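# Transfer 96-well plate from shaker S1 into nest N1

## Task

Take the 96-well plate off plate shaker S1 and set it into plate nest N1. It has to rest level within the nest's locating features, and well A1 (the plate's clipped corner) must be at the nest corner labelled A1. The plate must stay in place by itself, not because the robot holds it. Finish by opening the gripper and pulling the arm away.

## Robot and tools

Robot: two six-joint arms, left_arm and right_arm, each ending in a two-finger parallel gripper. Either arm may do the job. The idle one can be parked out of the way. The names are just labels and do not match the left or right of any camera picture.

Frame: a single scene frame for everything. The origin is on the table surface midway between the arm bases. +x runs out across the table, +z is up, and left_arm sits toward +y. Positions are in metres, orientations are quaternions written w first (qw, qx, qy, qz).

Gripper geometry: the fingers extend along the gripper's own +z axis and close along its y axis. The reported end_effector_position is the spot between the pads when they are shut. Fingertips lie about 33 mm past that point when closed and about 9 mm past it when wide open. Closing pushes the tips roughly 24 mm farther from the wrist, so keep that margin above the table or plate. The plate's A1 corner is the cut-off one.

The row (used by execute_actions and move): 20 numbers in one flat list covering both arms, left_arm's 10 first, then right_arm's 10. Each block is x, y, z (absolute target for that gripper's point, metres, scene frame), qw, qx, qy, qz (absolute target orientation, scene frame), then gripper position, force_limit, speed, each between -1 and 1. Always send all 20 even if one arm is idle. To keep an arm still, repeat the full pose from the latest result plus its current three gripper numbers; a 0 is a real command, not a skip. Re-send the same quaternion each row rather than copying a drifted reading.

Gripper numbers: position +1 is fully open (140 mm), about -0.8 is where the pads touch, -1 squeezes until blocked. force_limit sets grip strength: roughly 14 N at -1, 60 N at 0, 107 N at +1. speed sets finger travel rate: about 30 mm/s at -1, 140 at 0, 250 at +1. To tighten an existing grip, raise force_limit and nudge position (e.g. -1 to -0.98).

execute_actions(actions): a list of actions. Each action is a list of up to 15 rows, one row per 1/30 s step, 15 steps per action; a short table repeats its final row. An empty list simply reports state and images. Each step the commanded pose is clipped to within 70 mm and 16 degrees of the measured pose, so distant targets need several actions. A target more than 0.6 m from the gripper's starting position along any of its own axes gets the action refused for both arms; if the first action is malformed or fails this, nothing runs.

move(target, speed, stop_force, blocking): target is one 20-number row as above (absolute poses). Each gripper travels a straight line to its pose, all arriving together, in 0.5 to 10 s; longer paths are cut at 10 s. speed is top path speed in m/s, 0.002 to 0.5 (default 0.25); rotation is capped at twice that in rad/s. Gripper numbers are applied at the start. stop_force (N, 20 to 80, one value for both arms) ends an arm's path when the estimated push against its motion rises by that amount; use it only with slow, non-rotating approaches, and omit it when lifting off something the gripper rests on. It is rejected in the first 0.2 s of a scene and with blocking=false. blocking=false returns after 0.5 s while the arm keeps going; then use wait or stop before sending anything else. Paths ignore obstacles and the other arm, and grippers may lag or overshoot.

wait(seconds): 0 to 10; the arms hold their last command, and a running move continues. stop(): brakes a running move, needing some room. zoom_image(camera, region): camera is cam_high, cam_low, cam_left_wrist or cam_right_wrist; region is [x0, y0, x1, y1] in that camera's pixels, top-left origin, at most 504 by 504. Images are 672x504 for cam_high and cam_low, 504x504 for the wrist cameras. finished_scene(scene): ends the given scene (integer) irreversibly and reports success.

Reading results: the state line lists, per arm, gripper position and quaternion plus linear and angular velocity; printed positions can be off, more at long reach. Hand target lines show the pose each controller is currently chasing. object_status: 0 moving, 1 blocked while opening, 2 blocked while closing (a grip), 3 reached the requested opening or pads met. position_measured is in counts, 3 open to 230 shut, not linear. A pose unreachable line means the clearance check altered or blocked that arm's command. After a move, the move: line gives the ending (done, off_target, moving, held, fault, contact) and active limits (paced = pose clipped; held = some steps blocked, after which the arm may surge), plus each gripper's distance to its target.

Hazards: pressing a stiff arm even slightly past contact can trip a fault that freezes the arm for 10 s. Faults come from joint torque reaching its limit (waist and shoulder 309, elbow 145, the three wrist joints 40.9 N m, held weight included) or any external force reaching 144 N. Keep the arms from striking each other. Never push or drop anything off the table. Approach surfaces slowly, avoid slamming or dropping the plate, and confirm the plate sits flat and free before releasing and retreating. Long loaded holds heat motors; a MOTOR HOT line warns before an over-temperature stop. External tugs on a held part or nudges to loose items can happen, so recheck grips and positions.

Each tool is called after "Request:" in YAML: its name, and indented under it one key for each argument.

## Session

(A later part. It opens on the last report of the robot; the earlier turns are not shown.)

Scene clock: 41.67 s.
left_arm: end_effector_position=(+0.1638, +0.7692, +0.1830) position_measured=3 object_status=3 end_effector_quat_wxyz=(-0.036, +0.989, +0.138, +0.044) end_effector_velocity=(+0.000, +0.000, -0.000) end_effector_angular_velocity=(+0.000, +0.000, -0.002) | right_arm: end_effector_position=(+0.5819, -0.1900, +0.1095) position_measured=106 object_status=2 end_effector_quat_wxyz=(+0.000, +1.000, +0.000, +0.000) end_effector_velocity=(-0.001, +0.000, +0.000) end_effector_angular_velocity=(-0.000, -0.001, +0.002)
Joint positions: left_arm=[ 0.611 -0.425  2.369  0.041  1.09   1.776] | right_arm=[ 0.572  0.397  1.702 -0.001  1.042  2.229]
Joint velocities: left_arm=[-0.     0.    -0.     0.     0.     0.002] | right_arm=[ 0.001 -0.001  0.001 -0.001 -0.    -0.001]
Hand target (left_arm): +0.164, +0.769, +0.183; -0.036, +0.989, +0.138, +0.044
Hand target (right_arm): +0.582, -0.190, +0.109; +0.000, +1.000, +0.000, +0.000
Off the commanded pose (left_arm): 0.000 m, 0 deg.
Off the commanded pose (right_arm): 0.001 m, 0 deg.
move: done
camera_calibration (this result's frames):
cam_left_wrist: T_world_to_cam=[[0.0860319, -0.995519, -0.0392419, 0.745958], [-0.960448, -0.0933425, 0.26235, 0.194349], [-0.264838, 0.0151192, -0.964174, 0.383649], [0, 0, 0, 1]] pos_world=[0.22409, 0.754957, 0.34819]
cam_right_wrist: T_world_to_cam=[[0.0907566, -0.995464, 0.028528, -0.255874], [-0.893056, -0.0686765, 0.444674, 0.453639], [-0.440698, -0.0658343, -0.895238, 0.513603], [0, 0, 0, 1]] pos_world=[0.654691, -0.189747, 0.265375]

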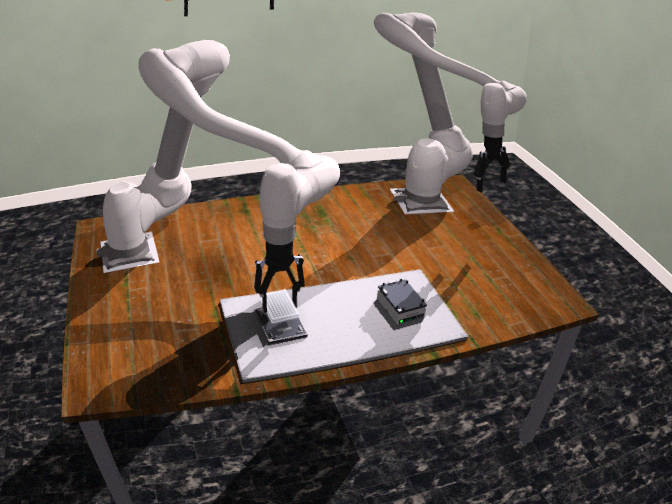

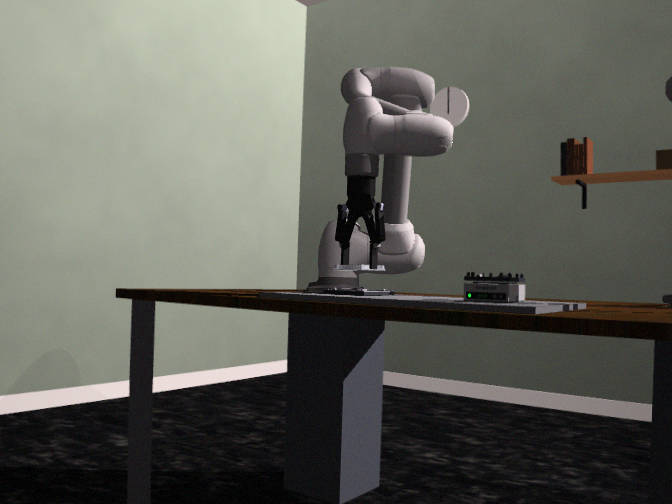

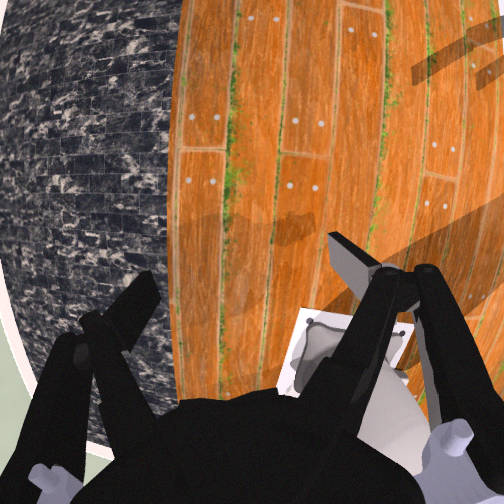

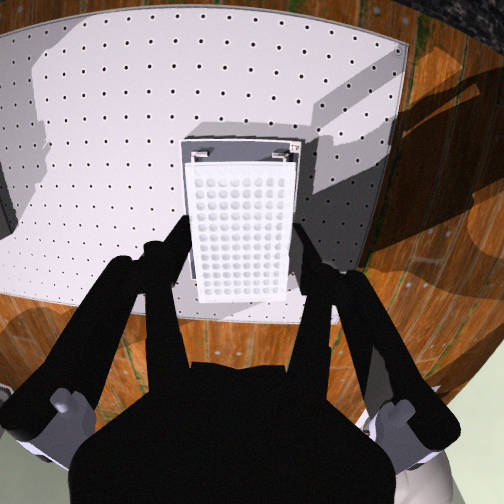

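Request:
move:
  target: [0.1638,0.7692,0.183,-0.036,0.989,0.138,0.044,1,0,0,0.582,-0.19,0.07,0,1,0,0,-1,-0.3,-0.5]
  speed: 0.08

Request:
zoom_image:
  camera: "cam_right_wrist"
  region: [160, 120, 330, 320]

Request:
zoom_image:
  camera: "cam_high"
  region: [240, 280, 330, 355]

Request:
zoom_image:
  camera: "cam_low"
  region: [310, 250, 410, 310]

Scene clock: 46.27 s.
left_arm: end_effector_position=(+0.1638, +0.7692, +0.1830) position_measured=3 object_status=3 end_effector_quat_wxyz=(-0.036, +0.989, +0.138, +0.044) end_effector_velocity=(+0.000, -0.000, +0.000) end_effector_angular_velocity=(-0.000, -0.001, -0.000) | right_arm: end_effector_position=(+0.5821, -0.1899, +0.0700) position_measured=106 object_status=2 end_effector_quat_wxyz=(-0.000, +1.000, +0.000, -0.000) end_effector_velocity=(-0.000, -0.000, -0.001) end_effector_angular_velocity=(-0.000, +0.000, -0.000)
Joint positions: left_arm=[ 0.611 -0.425  2.369  0.041  1.09   1.776] | right_arm=[0.572 0.432 1.733 0.    0.976 2.228]
Joint velocities: left_arm=[ 0.    -0.    -0.    -0.001  0.     0.001] | right_arm=[-0.     0.001  0.     0.    -0.001  0.   ]
Hand target (left_arm): +0.164, +0.769, +0.183; -0.036, +0.989, +0.138, +0.044
Hand target (right_arm): +0.582, -0.190, +0.070; -0.000, +1.000, +0.000, -0.000
Off the commanded pose (left_arm): 0.000 m, 0 deg.
Off the commanded pose (right_arm): 0.000 m, 0 deg.
move: done
camera_calibration (this result's frames):
cam_left_wrist: T_world_to_cam=[[0.0860319, -0.995519, -0.0392416, 0.745958], [-0.960447, -0.0933424, 0.262351, 0.194348], [-0.264838, 0.015119, -0.964174, 0.383649], [0, 0, 0, 1]] pos_world=[0.22409, 0.754956, 0.34819]
cam_right_wrist: T_world_to_cam=[[0.0902624, -0.995538, 0.0275249, -0.254323], [-0.892918, -0.0686559, 0.444954, 0.471214], [-0.441079, -0.0647402, -0.89513, 0.478773], [0, 0, 0, 1]] pos_world=[0.654888, -0.18984, 0.225896]

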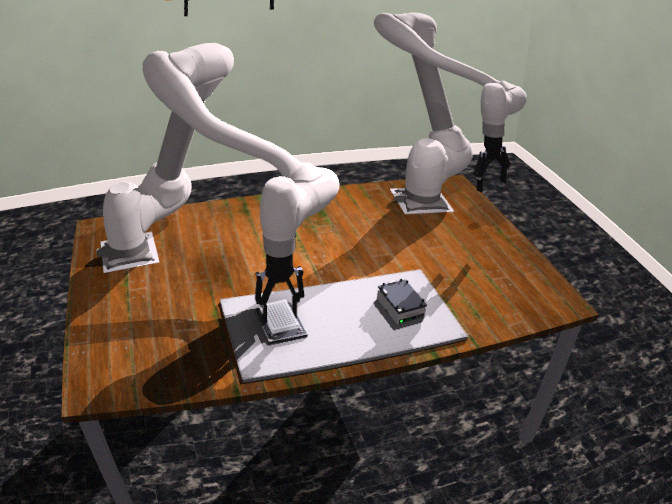

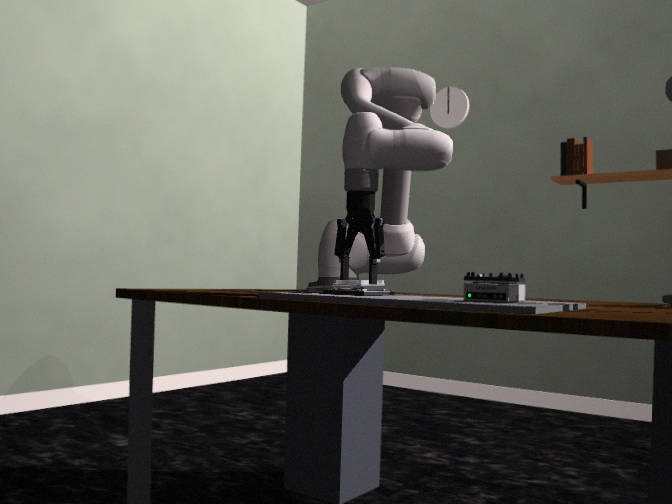

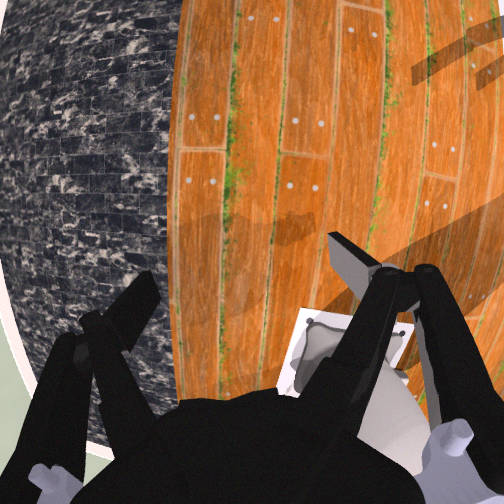

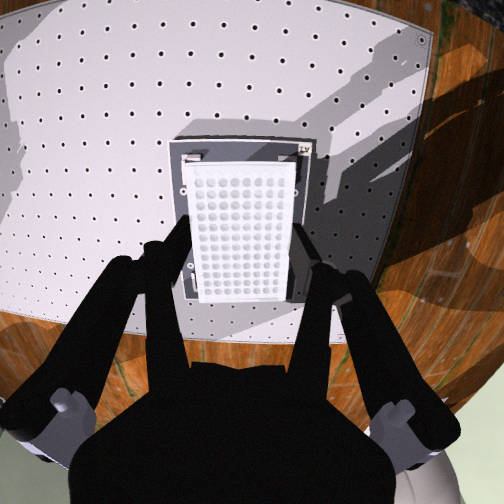

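Region (160, 120, 330, 320) of cam_right_wrist's 504x504 image, scaled by 2.520, with more detail than that image has; it fills the left 428 columns of this view, and the rest is white.

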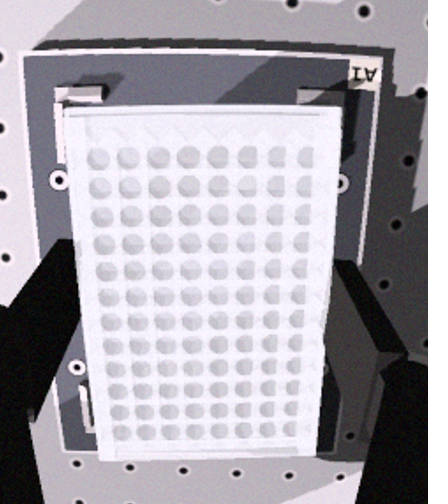

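Region (240, 280, 330, 355) of cam_high's 672x504 image, scaled by 5.600, with more detail than that image has.

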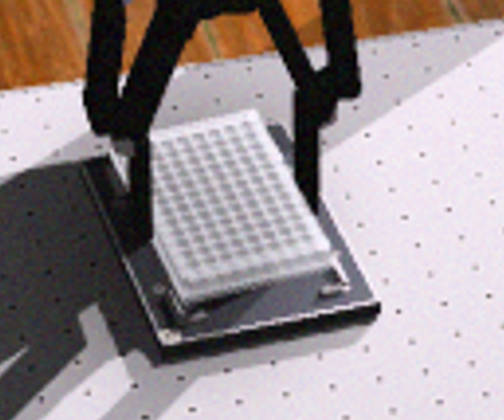

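Region (310, 250, 410, 310) of cam_low's 672x504 image, scaled by 5.040, with more detail than that image has; it fills the top 302 rows of this view, and the rest is white.

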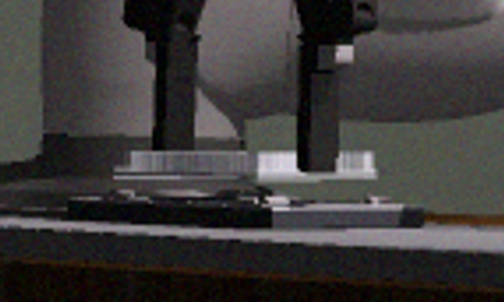

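Request:
zoom_image:
  camera: "cam_right_wrist"
  region: [175, 145, 310, 195]

Request:
zoom_image:
  camera: "cam_right_wrist"
  region: [180, 265, 300, 315]

Region (175, 145, 310, 195) of cam_right_wrist's 504x504 image, scaled by 3.733, with more detail than that image has; it fills the top 187 rows of this view, and the rest is white.

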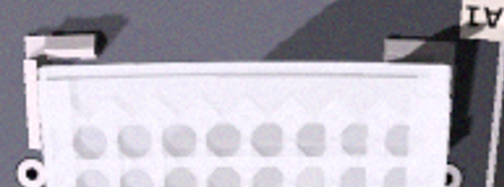

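Region (180, 265, 300, 315) of cam_right_wrist's 504x504 image, scaled by 4.200, with more detail than that image has; it fills the top 210 rows of this view, and the rest is white.

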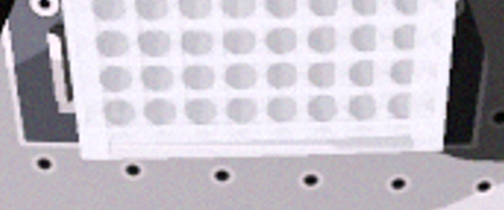

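Request:
move:
  target: [0.1638,0.7692,0.183,-0.036,0.989,0.138,0.044,1,0,0,0.582,-0.19,0.064,0,1,0,0,-1,-0.3,-0.5]
  speed: 0.03

Request:
zoom_image:
  camera: "cam_right_wrist"
  region: [160, 130, 330, 320]

Request:
zoom_image:
  camera: "cam_high"
  region: [240, 280, 330, 355]

Scene clock: 56.87 s.
left_arm: end_effector_position=(+0.1638, +0.7692, +0.1830) position_measured=3 object_status=3 end_effector_quat_wxyz=(-0.036, +0.989, +0.138, +0.044) end_effector_velocity=(+0.000, -0.000, +0.000) end_effector_angular_velocity=(+0.001, -0.001, -0.002) | right_arm: end_effector_position=(+0.5820, -0.1900, +0.0640) position_measured=106 object_status=2 end_effector_quat_wxyz=(-0.000, +1.000, +0.000, -0.000) end_effector_velocity=(+0.000, -0.001, -0.000) end_effector_angular_velocity=(-0.001, +0.001, -0.000)
Joint positions: left_arm=[ 0.611 -0.425  2.369  0.041  1.09   1.776] | right_arm=[0.572 0.437 1.738 0.    0.966 2.228]
Joint velocities: left_arm=[-0.001 -0.001  0.     0.    -0.     0.   ] | right_arm=[-0.001  0.001  0.    -0.001  0.     0.   ]
Hand target (left_arm): +0.164, +0.769, +0.183; -0.036, +0.989, +0.138, +0.044
Hand target (right_arm): +0.582, -0.190, +0.064; -0.000, +1.000, +0.000, -0.000
Off the commanded pose (left_arm): 0.000 m, 0 deg.
Off the commanded pose (right_arm): 0.000 m, 0 deg.
move: done
camera_calibration (this result's frames):
cam_left_wrist: T_world_to_cam=[[0.0860318, -0.995519, -0.0392419, 0.745958], [-0.960448, -0.0933424, 0.26235, 0.194349], [-0.264838, 0.0151193, -0.964174, 0.383649], [0, 0, 0, 1]] pos_world=[0.22409, 0.754957, 0.34819]
cam_right_wrist: T_world_to_cam=[[0.0902632, -0.995537, 0.0275364, -0.254199], [-0.89291, -0.0686505, 0.44497, 0.473829], [-0.441094, -0.064752, -0.895122, 0.473367], [0, 0, 0, 1]] pos_world=[0.65483, -0.189885, 0.219881]

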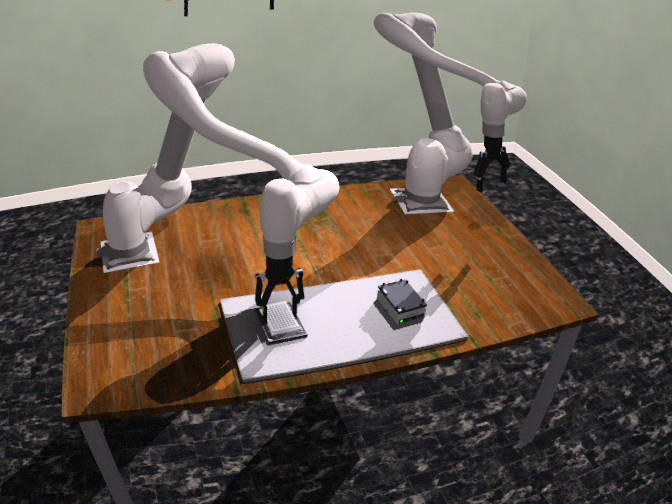

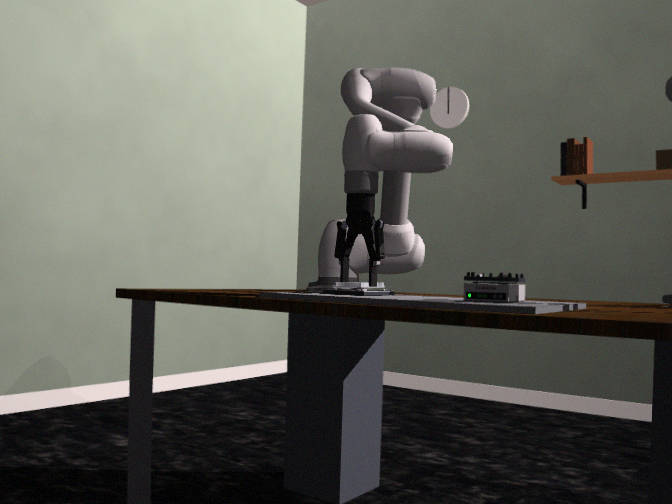

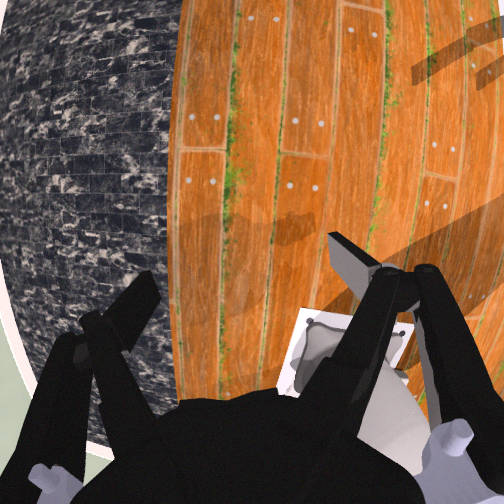

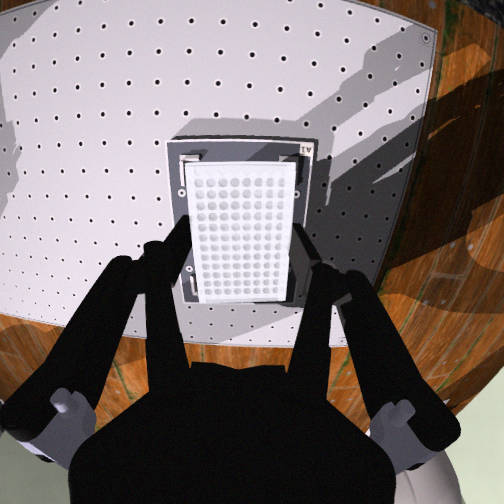

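Region (160, 130, 330, 320) of cam_right_wrist's 504x504 image, scaled by 2.653, with more detail than that image has; it fills the left 451 columns of this view, and the rest is white.

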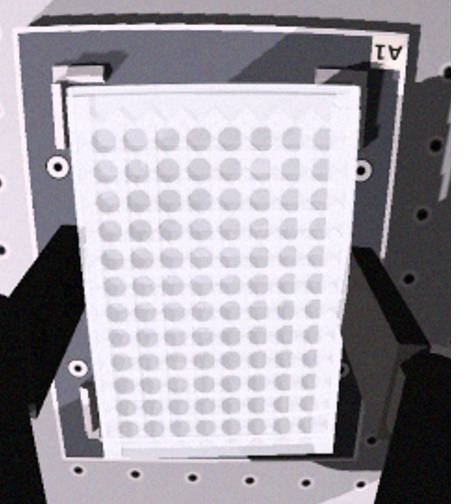

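Region (240, 280, 330, 355) of cam_high's 672x504 image, scaled by 5.600, with more detail than that image has.

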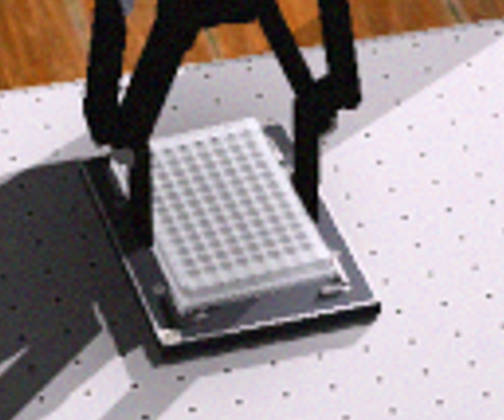

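Request:
move:
  target: [0.1638,0.7692,0.183,-0.036,0.989,0.138,0.044,1,0,0,0.582,-0.19,0.05,0,1,0,0,-1,-0.3,-0.5]
  speed: 0.008
  stop_force: 20

Request:
zoom_image:
  camera: "cam_right_wrist"
  region: [160, 130, 330, 320]

Request:
zoom_image:
  camera: "cam_high"
  region: [240, 280, 330, 355]

Request:
zoom_image:
  camera: "cam_low"
  region: [310, 250, 410, 310]

Scene clock: 61.13 s.
left_arm: end_effector_position=(+0.1638, +0.7692, +0.1830) position_measured=3 object_status=3 end_effector_quat_wxyz=(-0.036, +0.989, +0.138, +0.044) end_effector_velocity=(+0.000, -0.000, +0.000) end_effector_angular_velocity=(-0.001, -0.000, +0.000) | right_arm: end_effector_position=(+0.5820, -0.1900, +0.0613) position_measured=106 object_status=2 end_effector_quat_wxyz=(-0.000, +1.000, +0.000, +0.000) end_effector_velocity=(+0.000, -0.000, +0.002) end_effector_angular_velocity=(-0.000, +0.000, -0.001)
Joint positions: left_arm=[ 0.611 -0.425  2.369  0.041  1.09   1.776] | right_arm=[0.572 0.44  1.74  0.    0.962 2.228]
Joint velocities: left_arm=[ 0.001  0.    -0.    -0.001  0.     0.001] | right_arm=[-0.001 -0.002 -0.002  0.     0.004  0.   ]
Hand target (left_arm): +0.164, +0.769, +0.183; -0.036, +0.989, +0.138, +0.044
Hand target (right_arm): +0.582, -0.190, +0.062; -0.000, +1.000, +0.000, +0.000
Off the commanded pose (left_arm): 0.000 m, 0 deg.
Off the commanded pose (right_arm): 0.011 m, 0 deg.
move: contact (right_arm)
camera_calibration (this result's frames):
cam_left_wrist: T_world_to_cam=[[0.0860318, -0.995519, -0.039242, 0.745959], [-0.960448, -0.0933424, 0.26235, 0.194349], [-0.264838, 0.0151194, -0.964174, 0.383649], [0, 0, 0, 1]] pos_world=[0.22409, 0.754957, 0.34819]
cam_right_wrist: T_world_to_cam=[[0.0901966, -0.995544, 0.0275127, -0.254074], [-0.892966, -0.0686089, 0.444864, 0.475137], [-0.440994, -0.0646931, -0.895176, 0.470884], [0, 0, 0, 1]] pos_world=[0.654855, -0.18988, 0.217142]

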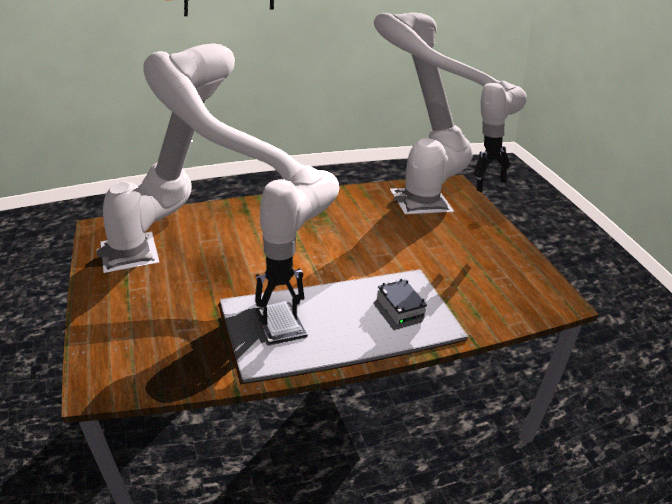

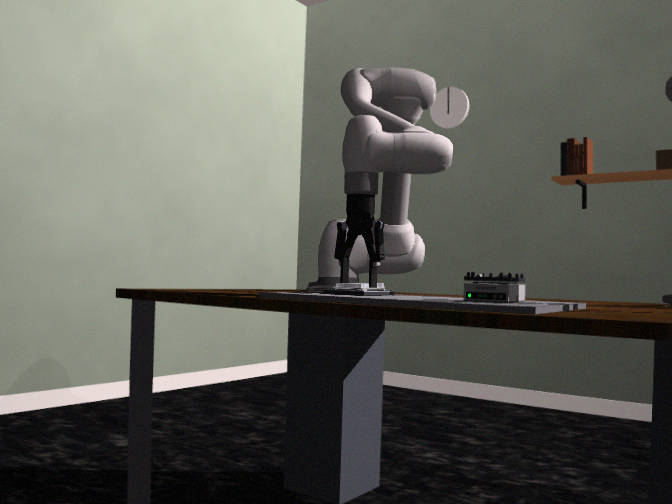

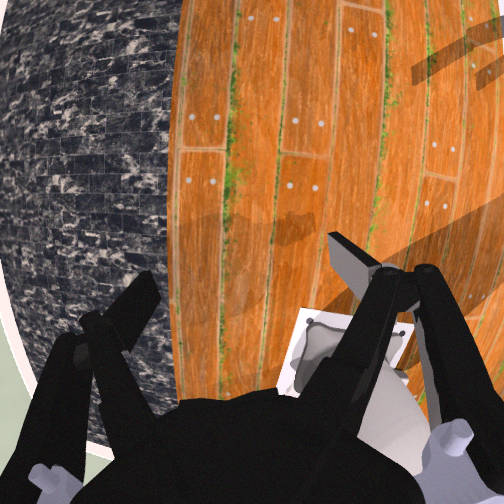

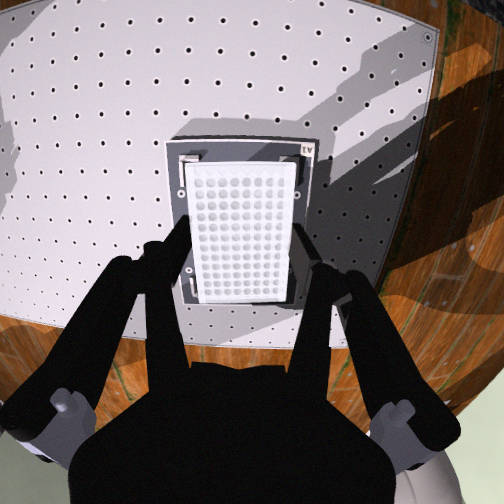

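Region (160, 130, 330, 320) of cam_right_wrist's 504x504 image, scaled by 2.653, with more detail than that image has; it fills the left 451 columns of this view, and the rest is white.

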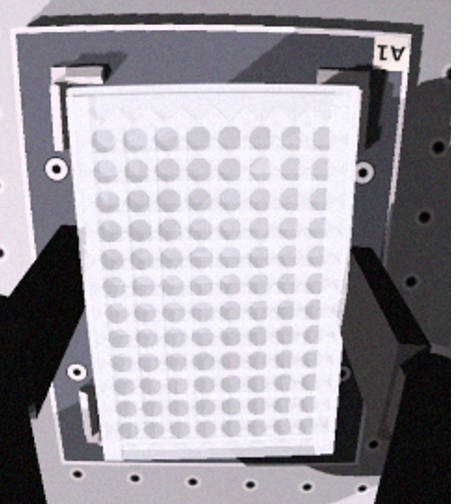

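Region (240, 280, 330, 355) of cam_high's 672x504 image, scaled by 5.600, with more detail than that image has.

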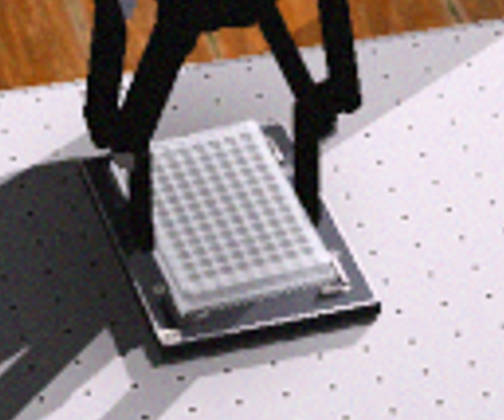

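Region (310, 250, 410, 310) of cam_low's 672x504 image, scaled by 5.040, with more detail than that image has; it fills the top 302 rows of this view, and the rest is white.

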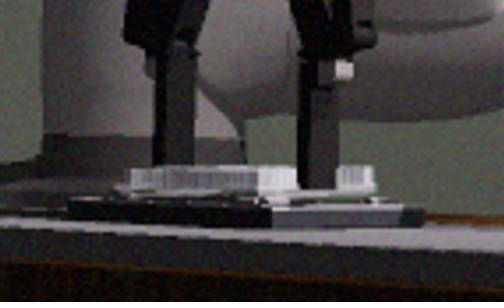

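Request:
move:
  target: [0.1638,0.7692,0.183,-0.036,0.989,0.138,0.044,1,0,0,0.5845,-0.191,0.066,0,1,0,0,-1,-0.3,-0.5]
  speed: 0.02

Request:
move:
  target: [0.1638,0.7692,0.183,-0.036,0.989,0.138,0.044,1,0,0,0.5845,-0.191,0.05,0,1,0,0,-1,-0.3,-0.5]
  speed: 0.008
  stop_force: 20

Request:
zoom_image:
  camera: "cam_right_wrist"
  region: [160, 130, 330, 320]

Request:
zoom_image:
  camera: "cam_high"
  region: [240, 280, 330, 355]

Scene clock: 67.40 s.
left_arm: end_effector_position=(+0.1638, +0.7692, +0.1830) position_measured=3 object_status=3 end_effector_quat_wxyz=(-0.036, +0.989, +0.138, +0.044) end_effector_velocity=(+0.000, +0.000, +0.000) end_effector_angular_velocity=(+0.001, -0.001, -0.001) | right_arm: end_effector_position=(+0.5845, -0.1910, +0.0660) position_measured=106 object_status=2 end_effector_quat_wxyz=(+0.000, +1.000, -0.000, +0.000) end_effector_velocity=(-0.000, -0.000, -0.000) end_effector_angular_velocity=(-0.001, +0.001, +0.001)
Joint positions: left_arm=[ 0.611 -0.425  2.369  0.041  1.09   1.776] | right_arm=[ 0.569  0.437  1.734 -0.     0.971  2.225]
Joint velocities: left_arm=[-0.001 -0.    -0.     0.001 -0.001 -0.   ] | right_arm=[ 0.     0.    -0.    -0.001  0.001 -0.   ]
Hand target (left_arm): +0.164, +0.769, +0.183; -0.036, +0.989, +0.138, +0.044
Hand target (right_arm): +0.584, -0.191, +0.066; +0.000, +1.000, -0.000, +0.000
Off the commanded pose (left_arm): 0.000 m, 0 deg.
Off the commanded pose (right_arm): 0.000 m, 0 deg.
move: done
camera_calibration (this result's frames):
cam_left_wrist: T_world_to_cam=[[0.086032, -0.995519, -0.0392417, 0.745958], [-0.960448, -0.0933425, 0.26235, 0.194349], [-0.264838, 0.0151191, -0.964174, 0.383649], [0, 0, 0, 1]] pos_world=[0.22409, 0.754956, 0.34819]
cam_right_wrist: T_world_to_cam=[[0.0901746, -0.995543, 0.0276147, -0.255471], [-0.892932, -0.0685383, 0.444943, 0.475138], [-0.441067, -0.0647806, -0.895133, 0.476142], [0, 0, 0, 1]] pos_world=[0.657313, -0.190922, 0.221856]

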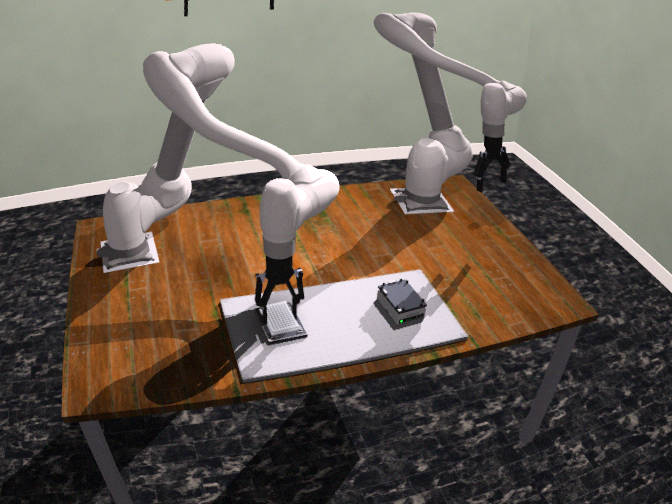

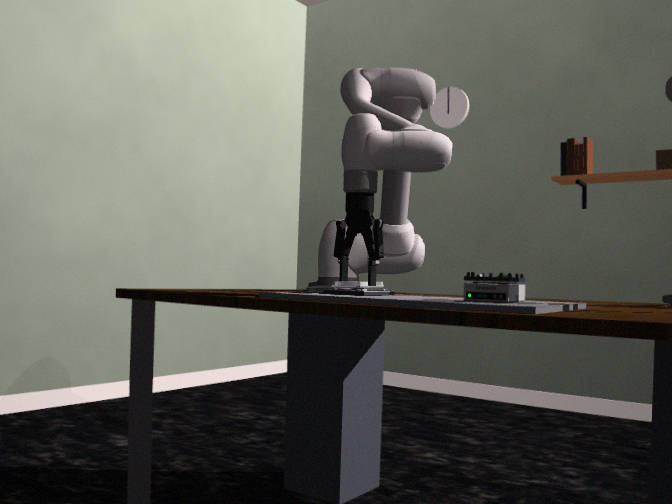

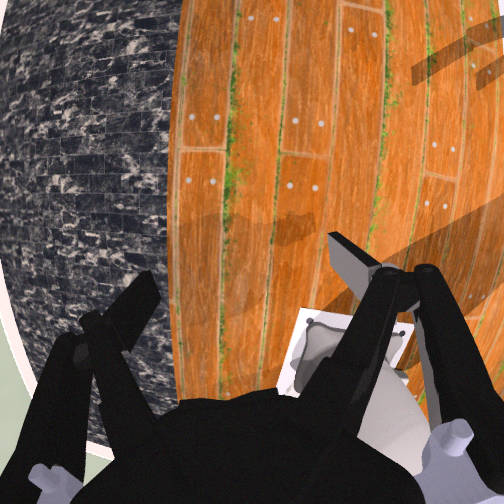

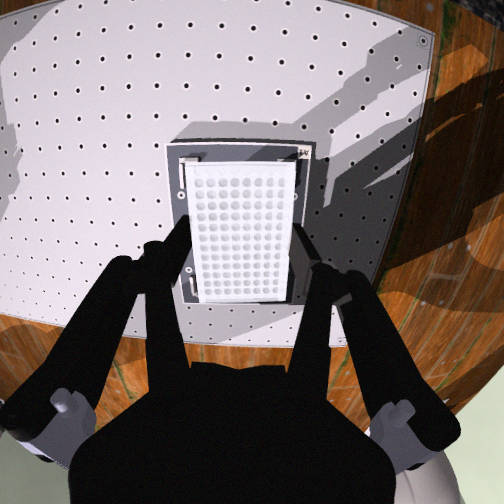

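Scene clock: 68.23 s.
left_arm: end_effector_position=(+0.1638, +0.7692, +0.1830) position_measured=3 object_status=3 end_effector_quat_wxyz=(-0.036, +0.989, +0.138, +0.044) end_effector_velocity=(+0.000, -0.000, -0.000) end_effector_angular_velocity=(-0.001, -0.000, +0.001) | right_arm: end_effector_position=(+0.5845, -0.1910, +0.0620) position_measured=106 object_status=2 end_effector_quat_wxyz=(+0.000, +1.000, +0.000, +0.000) end_effector_velocity=(-0.000, +0.001, +0.002) end_effector_angular_velocity=(+0.000, -0.000, +0.001)
Joint positions: left_arm=[ 0.611 -0.425  2.369  0.041  1.09   1.776] | right_arm=[ 0.569  0.441  1.737 -0.     0.964  2.225]
Joint velocities: left_arm=[-0.001  0.     0.    -0.001 -0.    -0.002] | right_arm=[ 0.001 -0.002 -0.002 -0.     0.004  0.   ]
Hand target (left_arm): +0.164, +0.769, +0.183; -0.036, +0.989, +0.138, +0.044
Hand target (right_arm): +0.585, -0.191, +0.062; -0.000, +1.000, +0.000, +0.000
Off the commanded pose (left_arm): 0.000 m, 0 deg.
Off the commanded pose (right_arm): 0.012 m, 0 deg.
move: contact (right_arm)
camera_calibration (this result's frames):
cam_left_wrist: T_world_to_cam=[[0.0860319, -0.995519, -0.039242, 0.745958], [-0.960448, -0.0933425, 0.26235, 0.194349], [-0.264838, 0.0151193, -0.964174, 0.383649], [0, 0, 0, 1]] pos_world=[0.22409, 0.754956, 0.34819]
cam_right_wrist: T_world_to_cam=[[0.0902069, -0.995539, 0.0276428, -0.255397], [-0.892956, -0.0685585, 0.444893, 0.476973], [-0.441014, -0.0648163, -0.895157, 0.472517], [0, 0, 0, 1]] pos_world=[0.657341, -0.190931, 0.217834]

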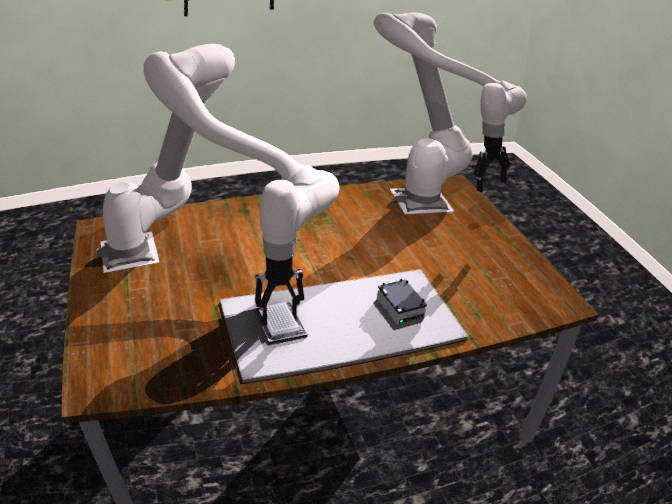

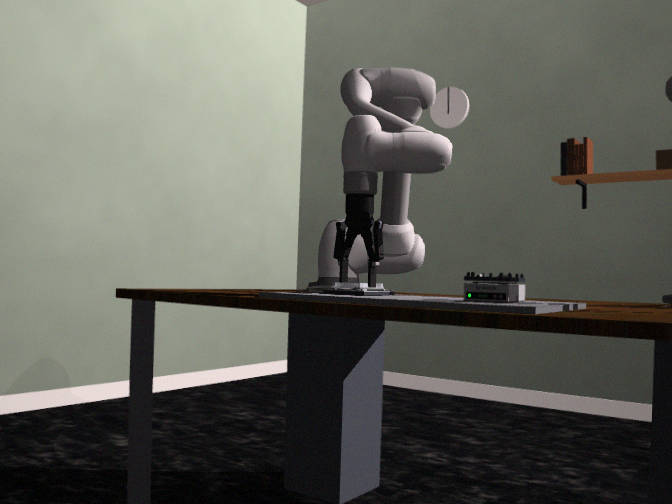

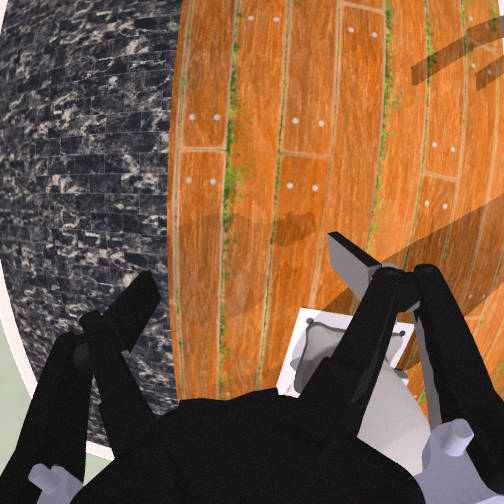

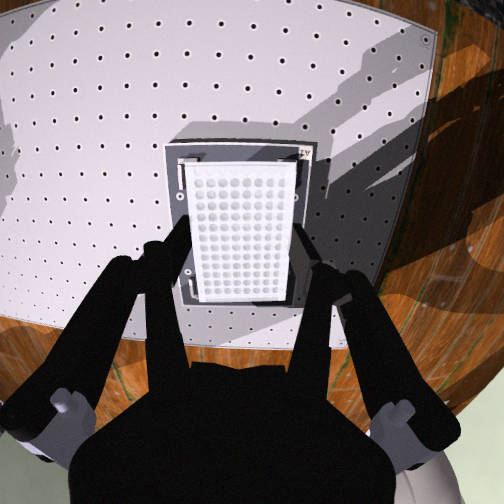

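Region (160, 130, 330, 320) of cam_right_wrist's 504x504 image, scaled by 2.653, with more detail than that image has; it fills the left 451 columns of this view, and the rest is white.

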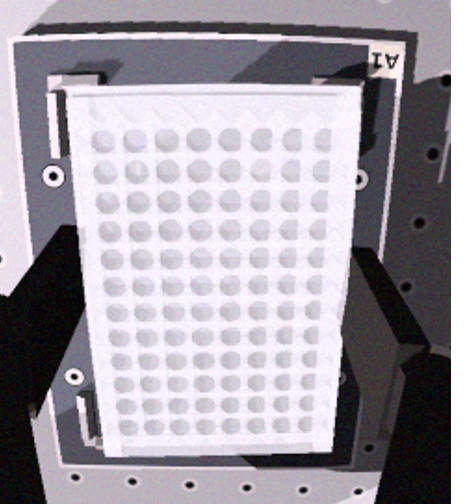

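Region (240, 280, 330, 355) of cam_high's 672x504 image, scaled by 5.600, with more detail than that image has.

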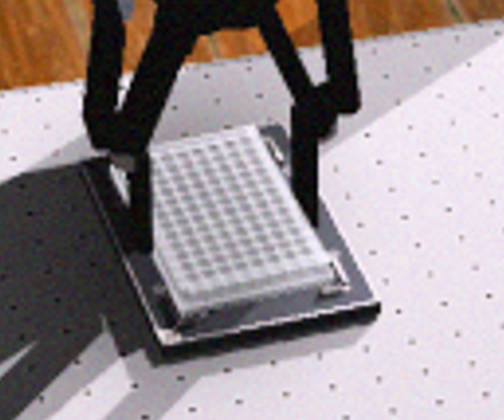

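Request:
move:
  target: [0.1638,0.7692,0.183,-0.036,0.989,0.138,0.044,1,0,0,0.584,-0.1888,0.066,0,1,0,0,-1,-0.3,-0.5]
  speed: 0.02

Request:
move:
  target: [0.1638,0.7692,0.183,-0.036,0.989,0.138,0.044,1,0,0,0.584,-0.1888,0.05,0,1,0,0,-1,-0.3,-0.5]
  speed: 0.008
  stop_force: 20

Request:
zoom_image:
  camera: "cam_right_wrist"
  region: [160, 130, 330, 320]

Request:
zoom_image:
  camera: "cam_high"
  region: [240, 280, 330, 355]

Scene clock: 73.70 s.
left_arm: end_effector_position=(+0.1638, +0.7692, +0.1830) position_measured=3 object_status=3 end_effector_quat_wxyz=(-0.036, +0.989, +0.138, +0.044) end_effector_velocity=(-0.000, -0.000, -0.000) end_effector_angular_velocity=(-0.001, +0.000, +0.002) | right_arm: end_effector_position=(+0.5840, -0.1888, +0.0660) position_measured=106 object_status=2 end_effector_quat_wxyz=(-0.000, +1.000, -0.000, -0.000) end_effector_velocity=(+0.000, -0.000, +0.000) end_effector_angular_velocity=(-0.001, -0.000, +0.000)
Joint positions: left_arm=[ 0.611 -0.425  2.369  0.041  1.09   1.776] | right_arm=[0.572 0.439 1.732 0.    0.971 2.228]
Joint velocities: left_arm=[ 0.     0.     0.    -0.    -0.    -0.002] | right_arm=[-0.     0.    -0.    -0.001  0.     0.   ]
Hand target (left_arm): +0.164, +0.769, +0.183; -0.036, +0.989, +0.138, +0.044
Hand target (right_arm): +0.584, -0.189, +0.066; -0.000, +1.000, -0.000, +0.000
Off the commanded pose (left_arm): 0.000 m, 0 deg.
Off the commanded pose (right_arm): 0.000 m, 0 deg.
move: done
camera_calibration (this result's frames):
cam_left_wrist: T_world_to_cam=[[0.086032, -0.995519, -0.0392417, 0.745958], [-0.960447, -0.0933426, 0.262351, 0.194349], [-0.264838, 0.0151191, -0.964174, 0.383649], [0, 0, 0, 1]] pos_world=[0.22409, 0.754956, 0.34819]
cam_right_wrist: T_world_to_cam=[[0.0901552, -0.995546, 0.0275598, -0.25321], [-0.892921, -0.0685436, 0.444965, 0.474835], [-0.441094, -0.0647246, -0.895124, 0.476093], [0, 0, 0, 1]] pos_world=[0.65682, -0.18872, 0.221855]

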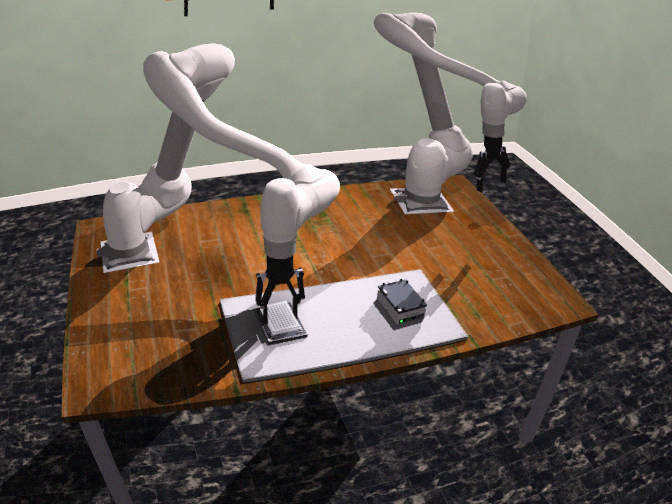

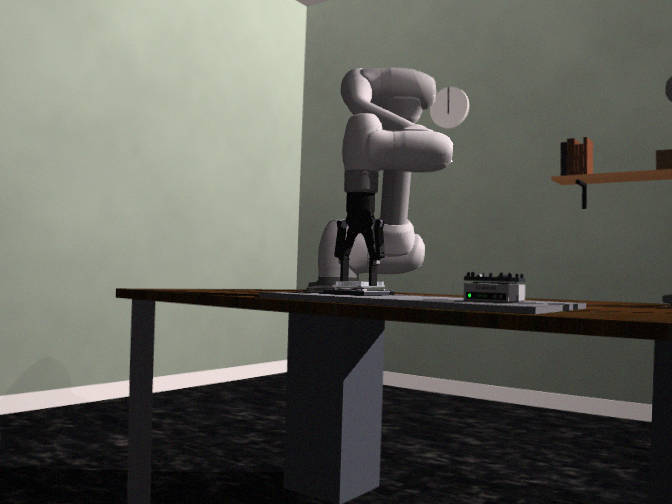

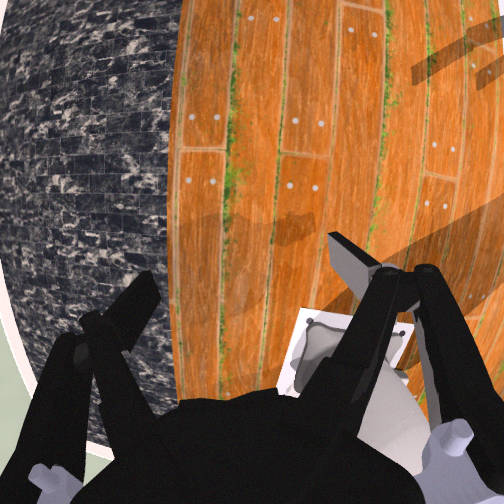

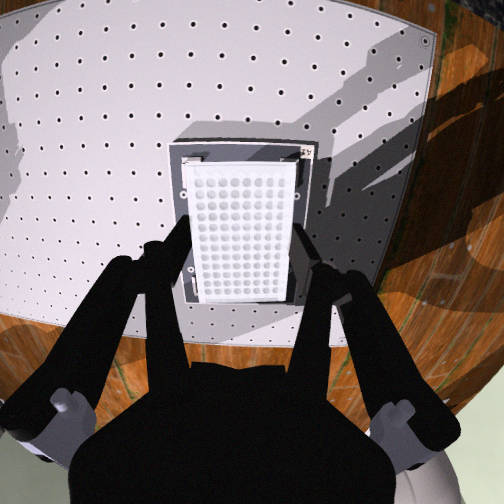

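Scene clock: 74.63 s.
left_arm: end_effector_position=(+0.1638, +0.7692, +0.1830) position_measured=3 object_status=3 end_effector_quat_wxyz=(-0.036, +0.989, +0.138, +0.044) end_effector_velocity=(-0.000, -0.000, -0.000) end_effector_angular_velocity=(-0.001, +0.001, +0.001) | right_arm: end_effector_position=(+0.5841, -0.1887, +0.0612) position_measured=106 object_status=2 end_effector_quat_wxyz=(-0.000, +1.000, +0.000, +0.000) end_effector_velocity=(+0.001, -0.001, +0.002) end_effector_angular_velocity=(-0.001, -0.000, -0.002)
Joint positions: left_arm=[ 0.611 -0.425  2.369  0.041  1.09   1.776] | right_arm=[0.572 0.443 1.735 0.    0.963 2.228]
Joint velocities: left_arm=[ 0.001  0.     0.    -0.     0.001  0.   ] | right_arm=[-0.002 -0.002 -0.002 -0.001  0.003 -0.   ]
Hand target (left_arm): +0.164, +0.769, +0.183; -0.036, +0.989, +0.138, +0.044
Hand target (right_arm): +0.584, -0.189, +0.061; -0.000, +1.000, +0.000, +0.000
Off the commanded pose (left_arm): 0.000 m, 0 deg.
Off the commanded pose (right_arm): 0.011 m, 0 deg.
move: contact (right_arm)
camera_calibration (this result's frames):
cam_left_wrist: T_world_to_cam=[[0.086032, -0.995519, -0.0392418, 0.745958], [-0.960447, -0.0933426, 0.26235, 0.194349], [-0.264838, 0.0151192, -0.964174, 0.383649], [0, 0, 0, 1]] pos_world=[0.22409, 0.754957, 0.34819]
cam_right_wrist: T_world_to_cam=[[0.0902079, -0.995546, 0.0273997, -0.252996], [-0.89303, -0.0686788, 0.444726, 0.477106], [-0.440863, -0.0645866, -0.895247, 0.471726], [0, 0, 0, 1]] pos_world=[0.656859, -0.188635, 0.217062]

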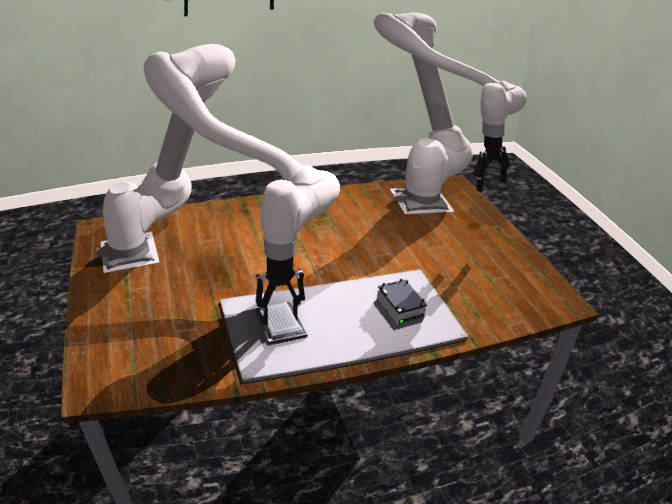

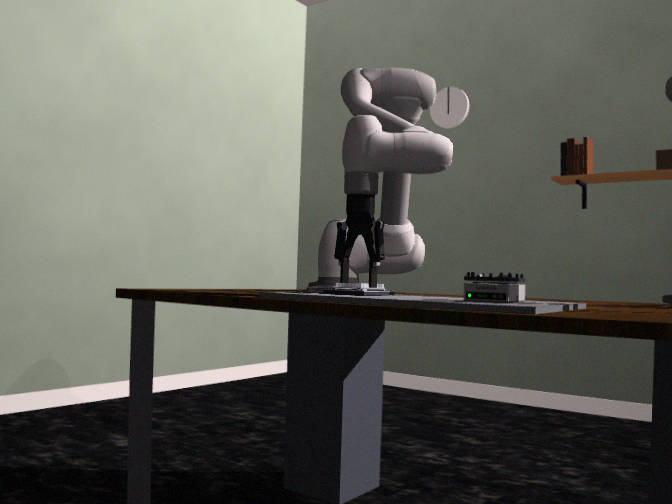

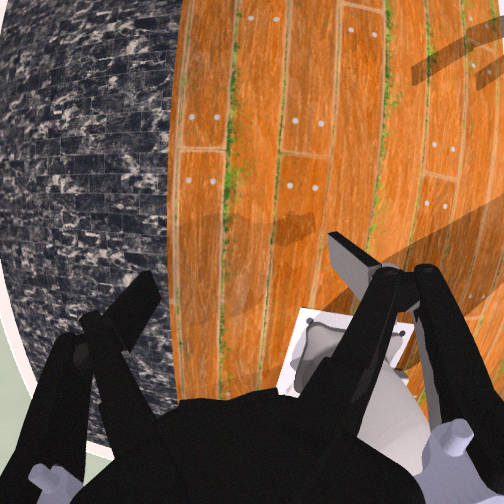

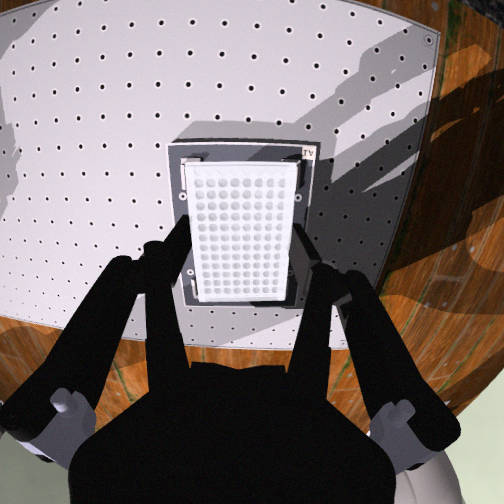

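Region (160, 130, 330, 320) of cam_right_wrist's 504x504 image, scaled by 2.653, with more detail than that image has; it fills the left 451 columns of this view, and the rest is white.

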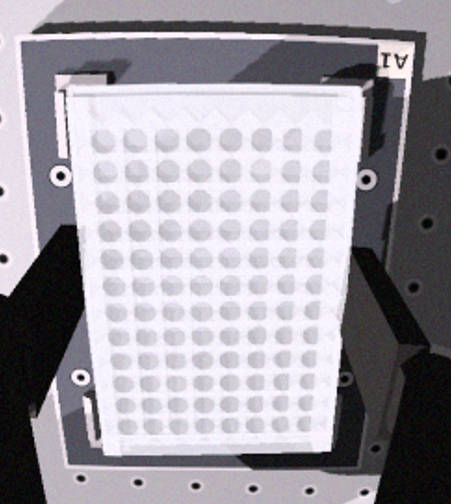

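Region (240, 280, 330, 355) of cam_high's 672x504 image, scaled by 5.600, with more detail than that image has.

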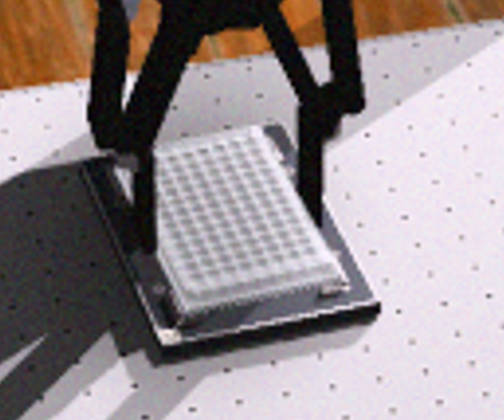

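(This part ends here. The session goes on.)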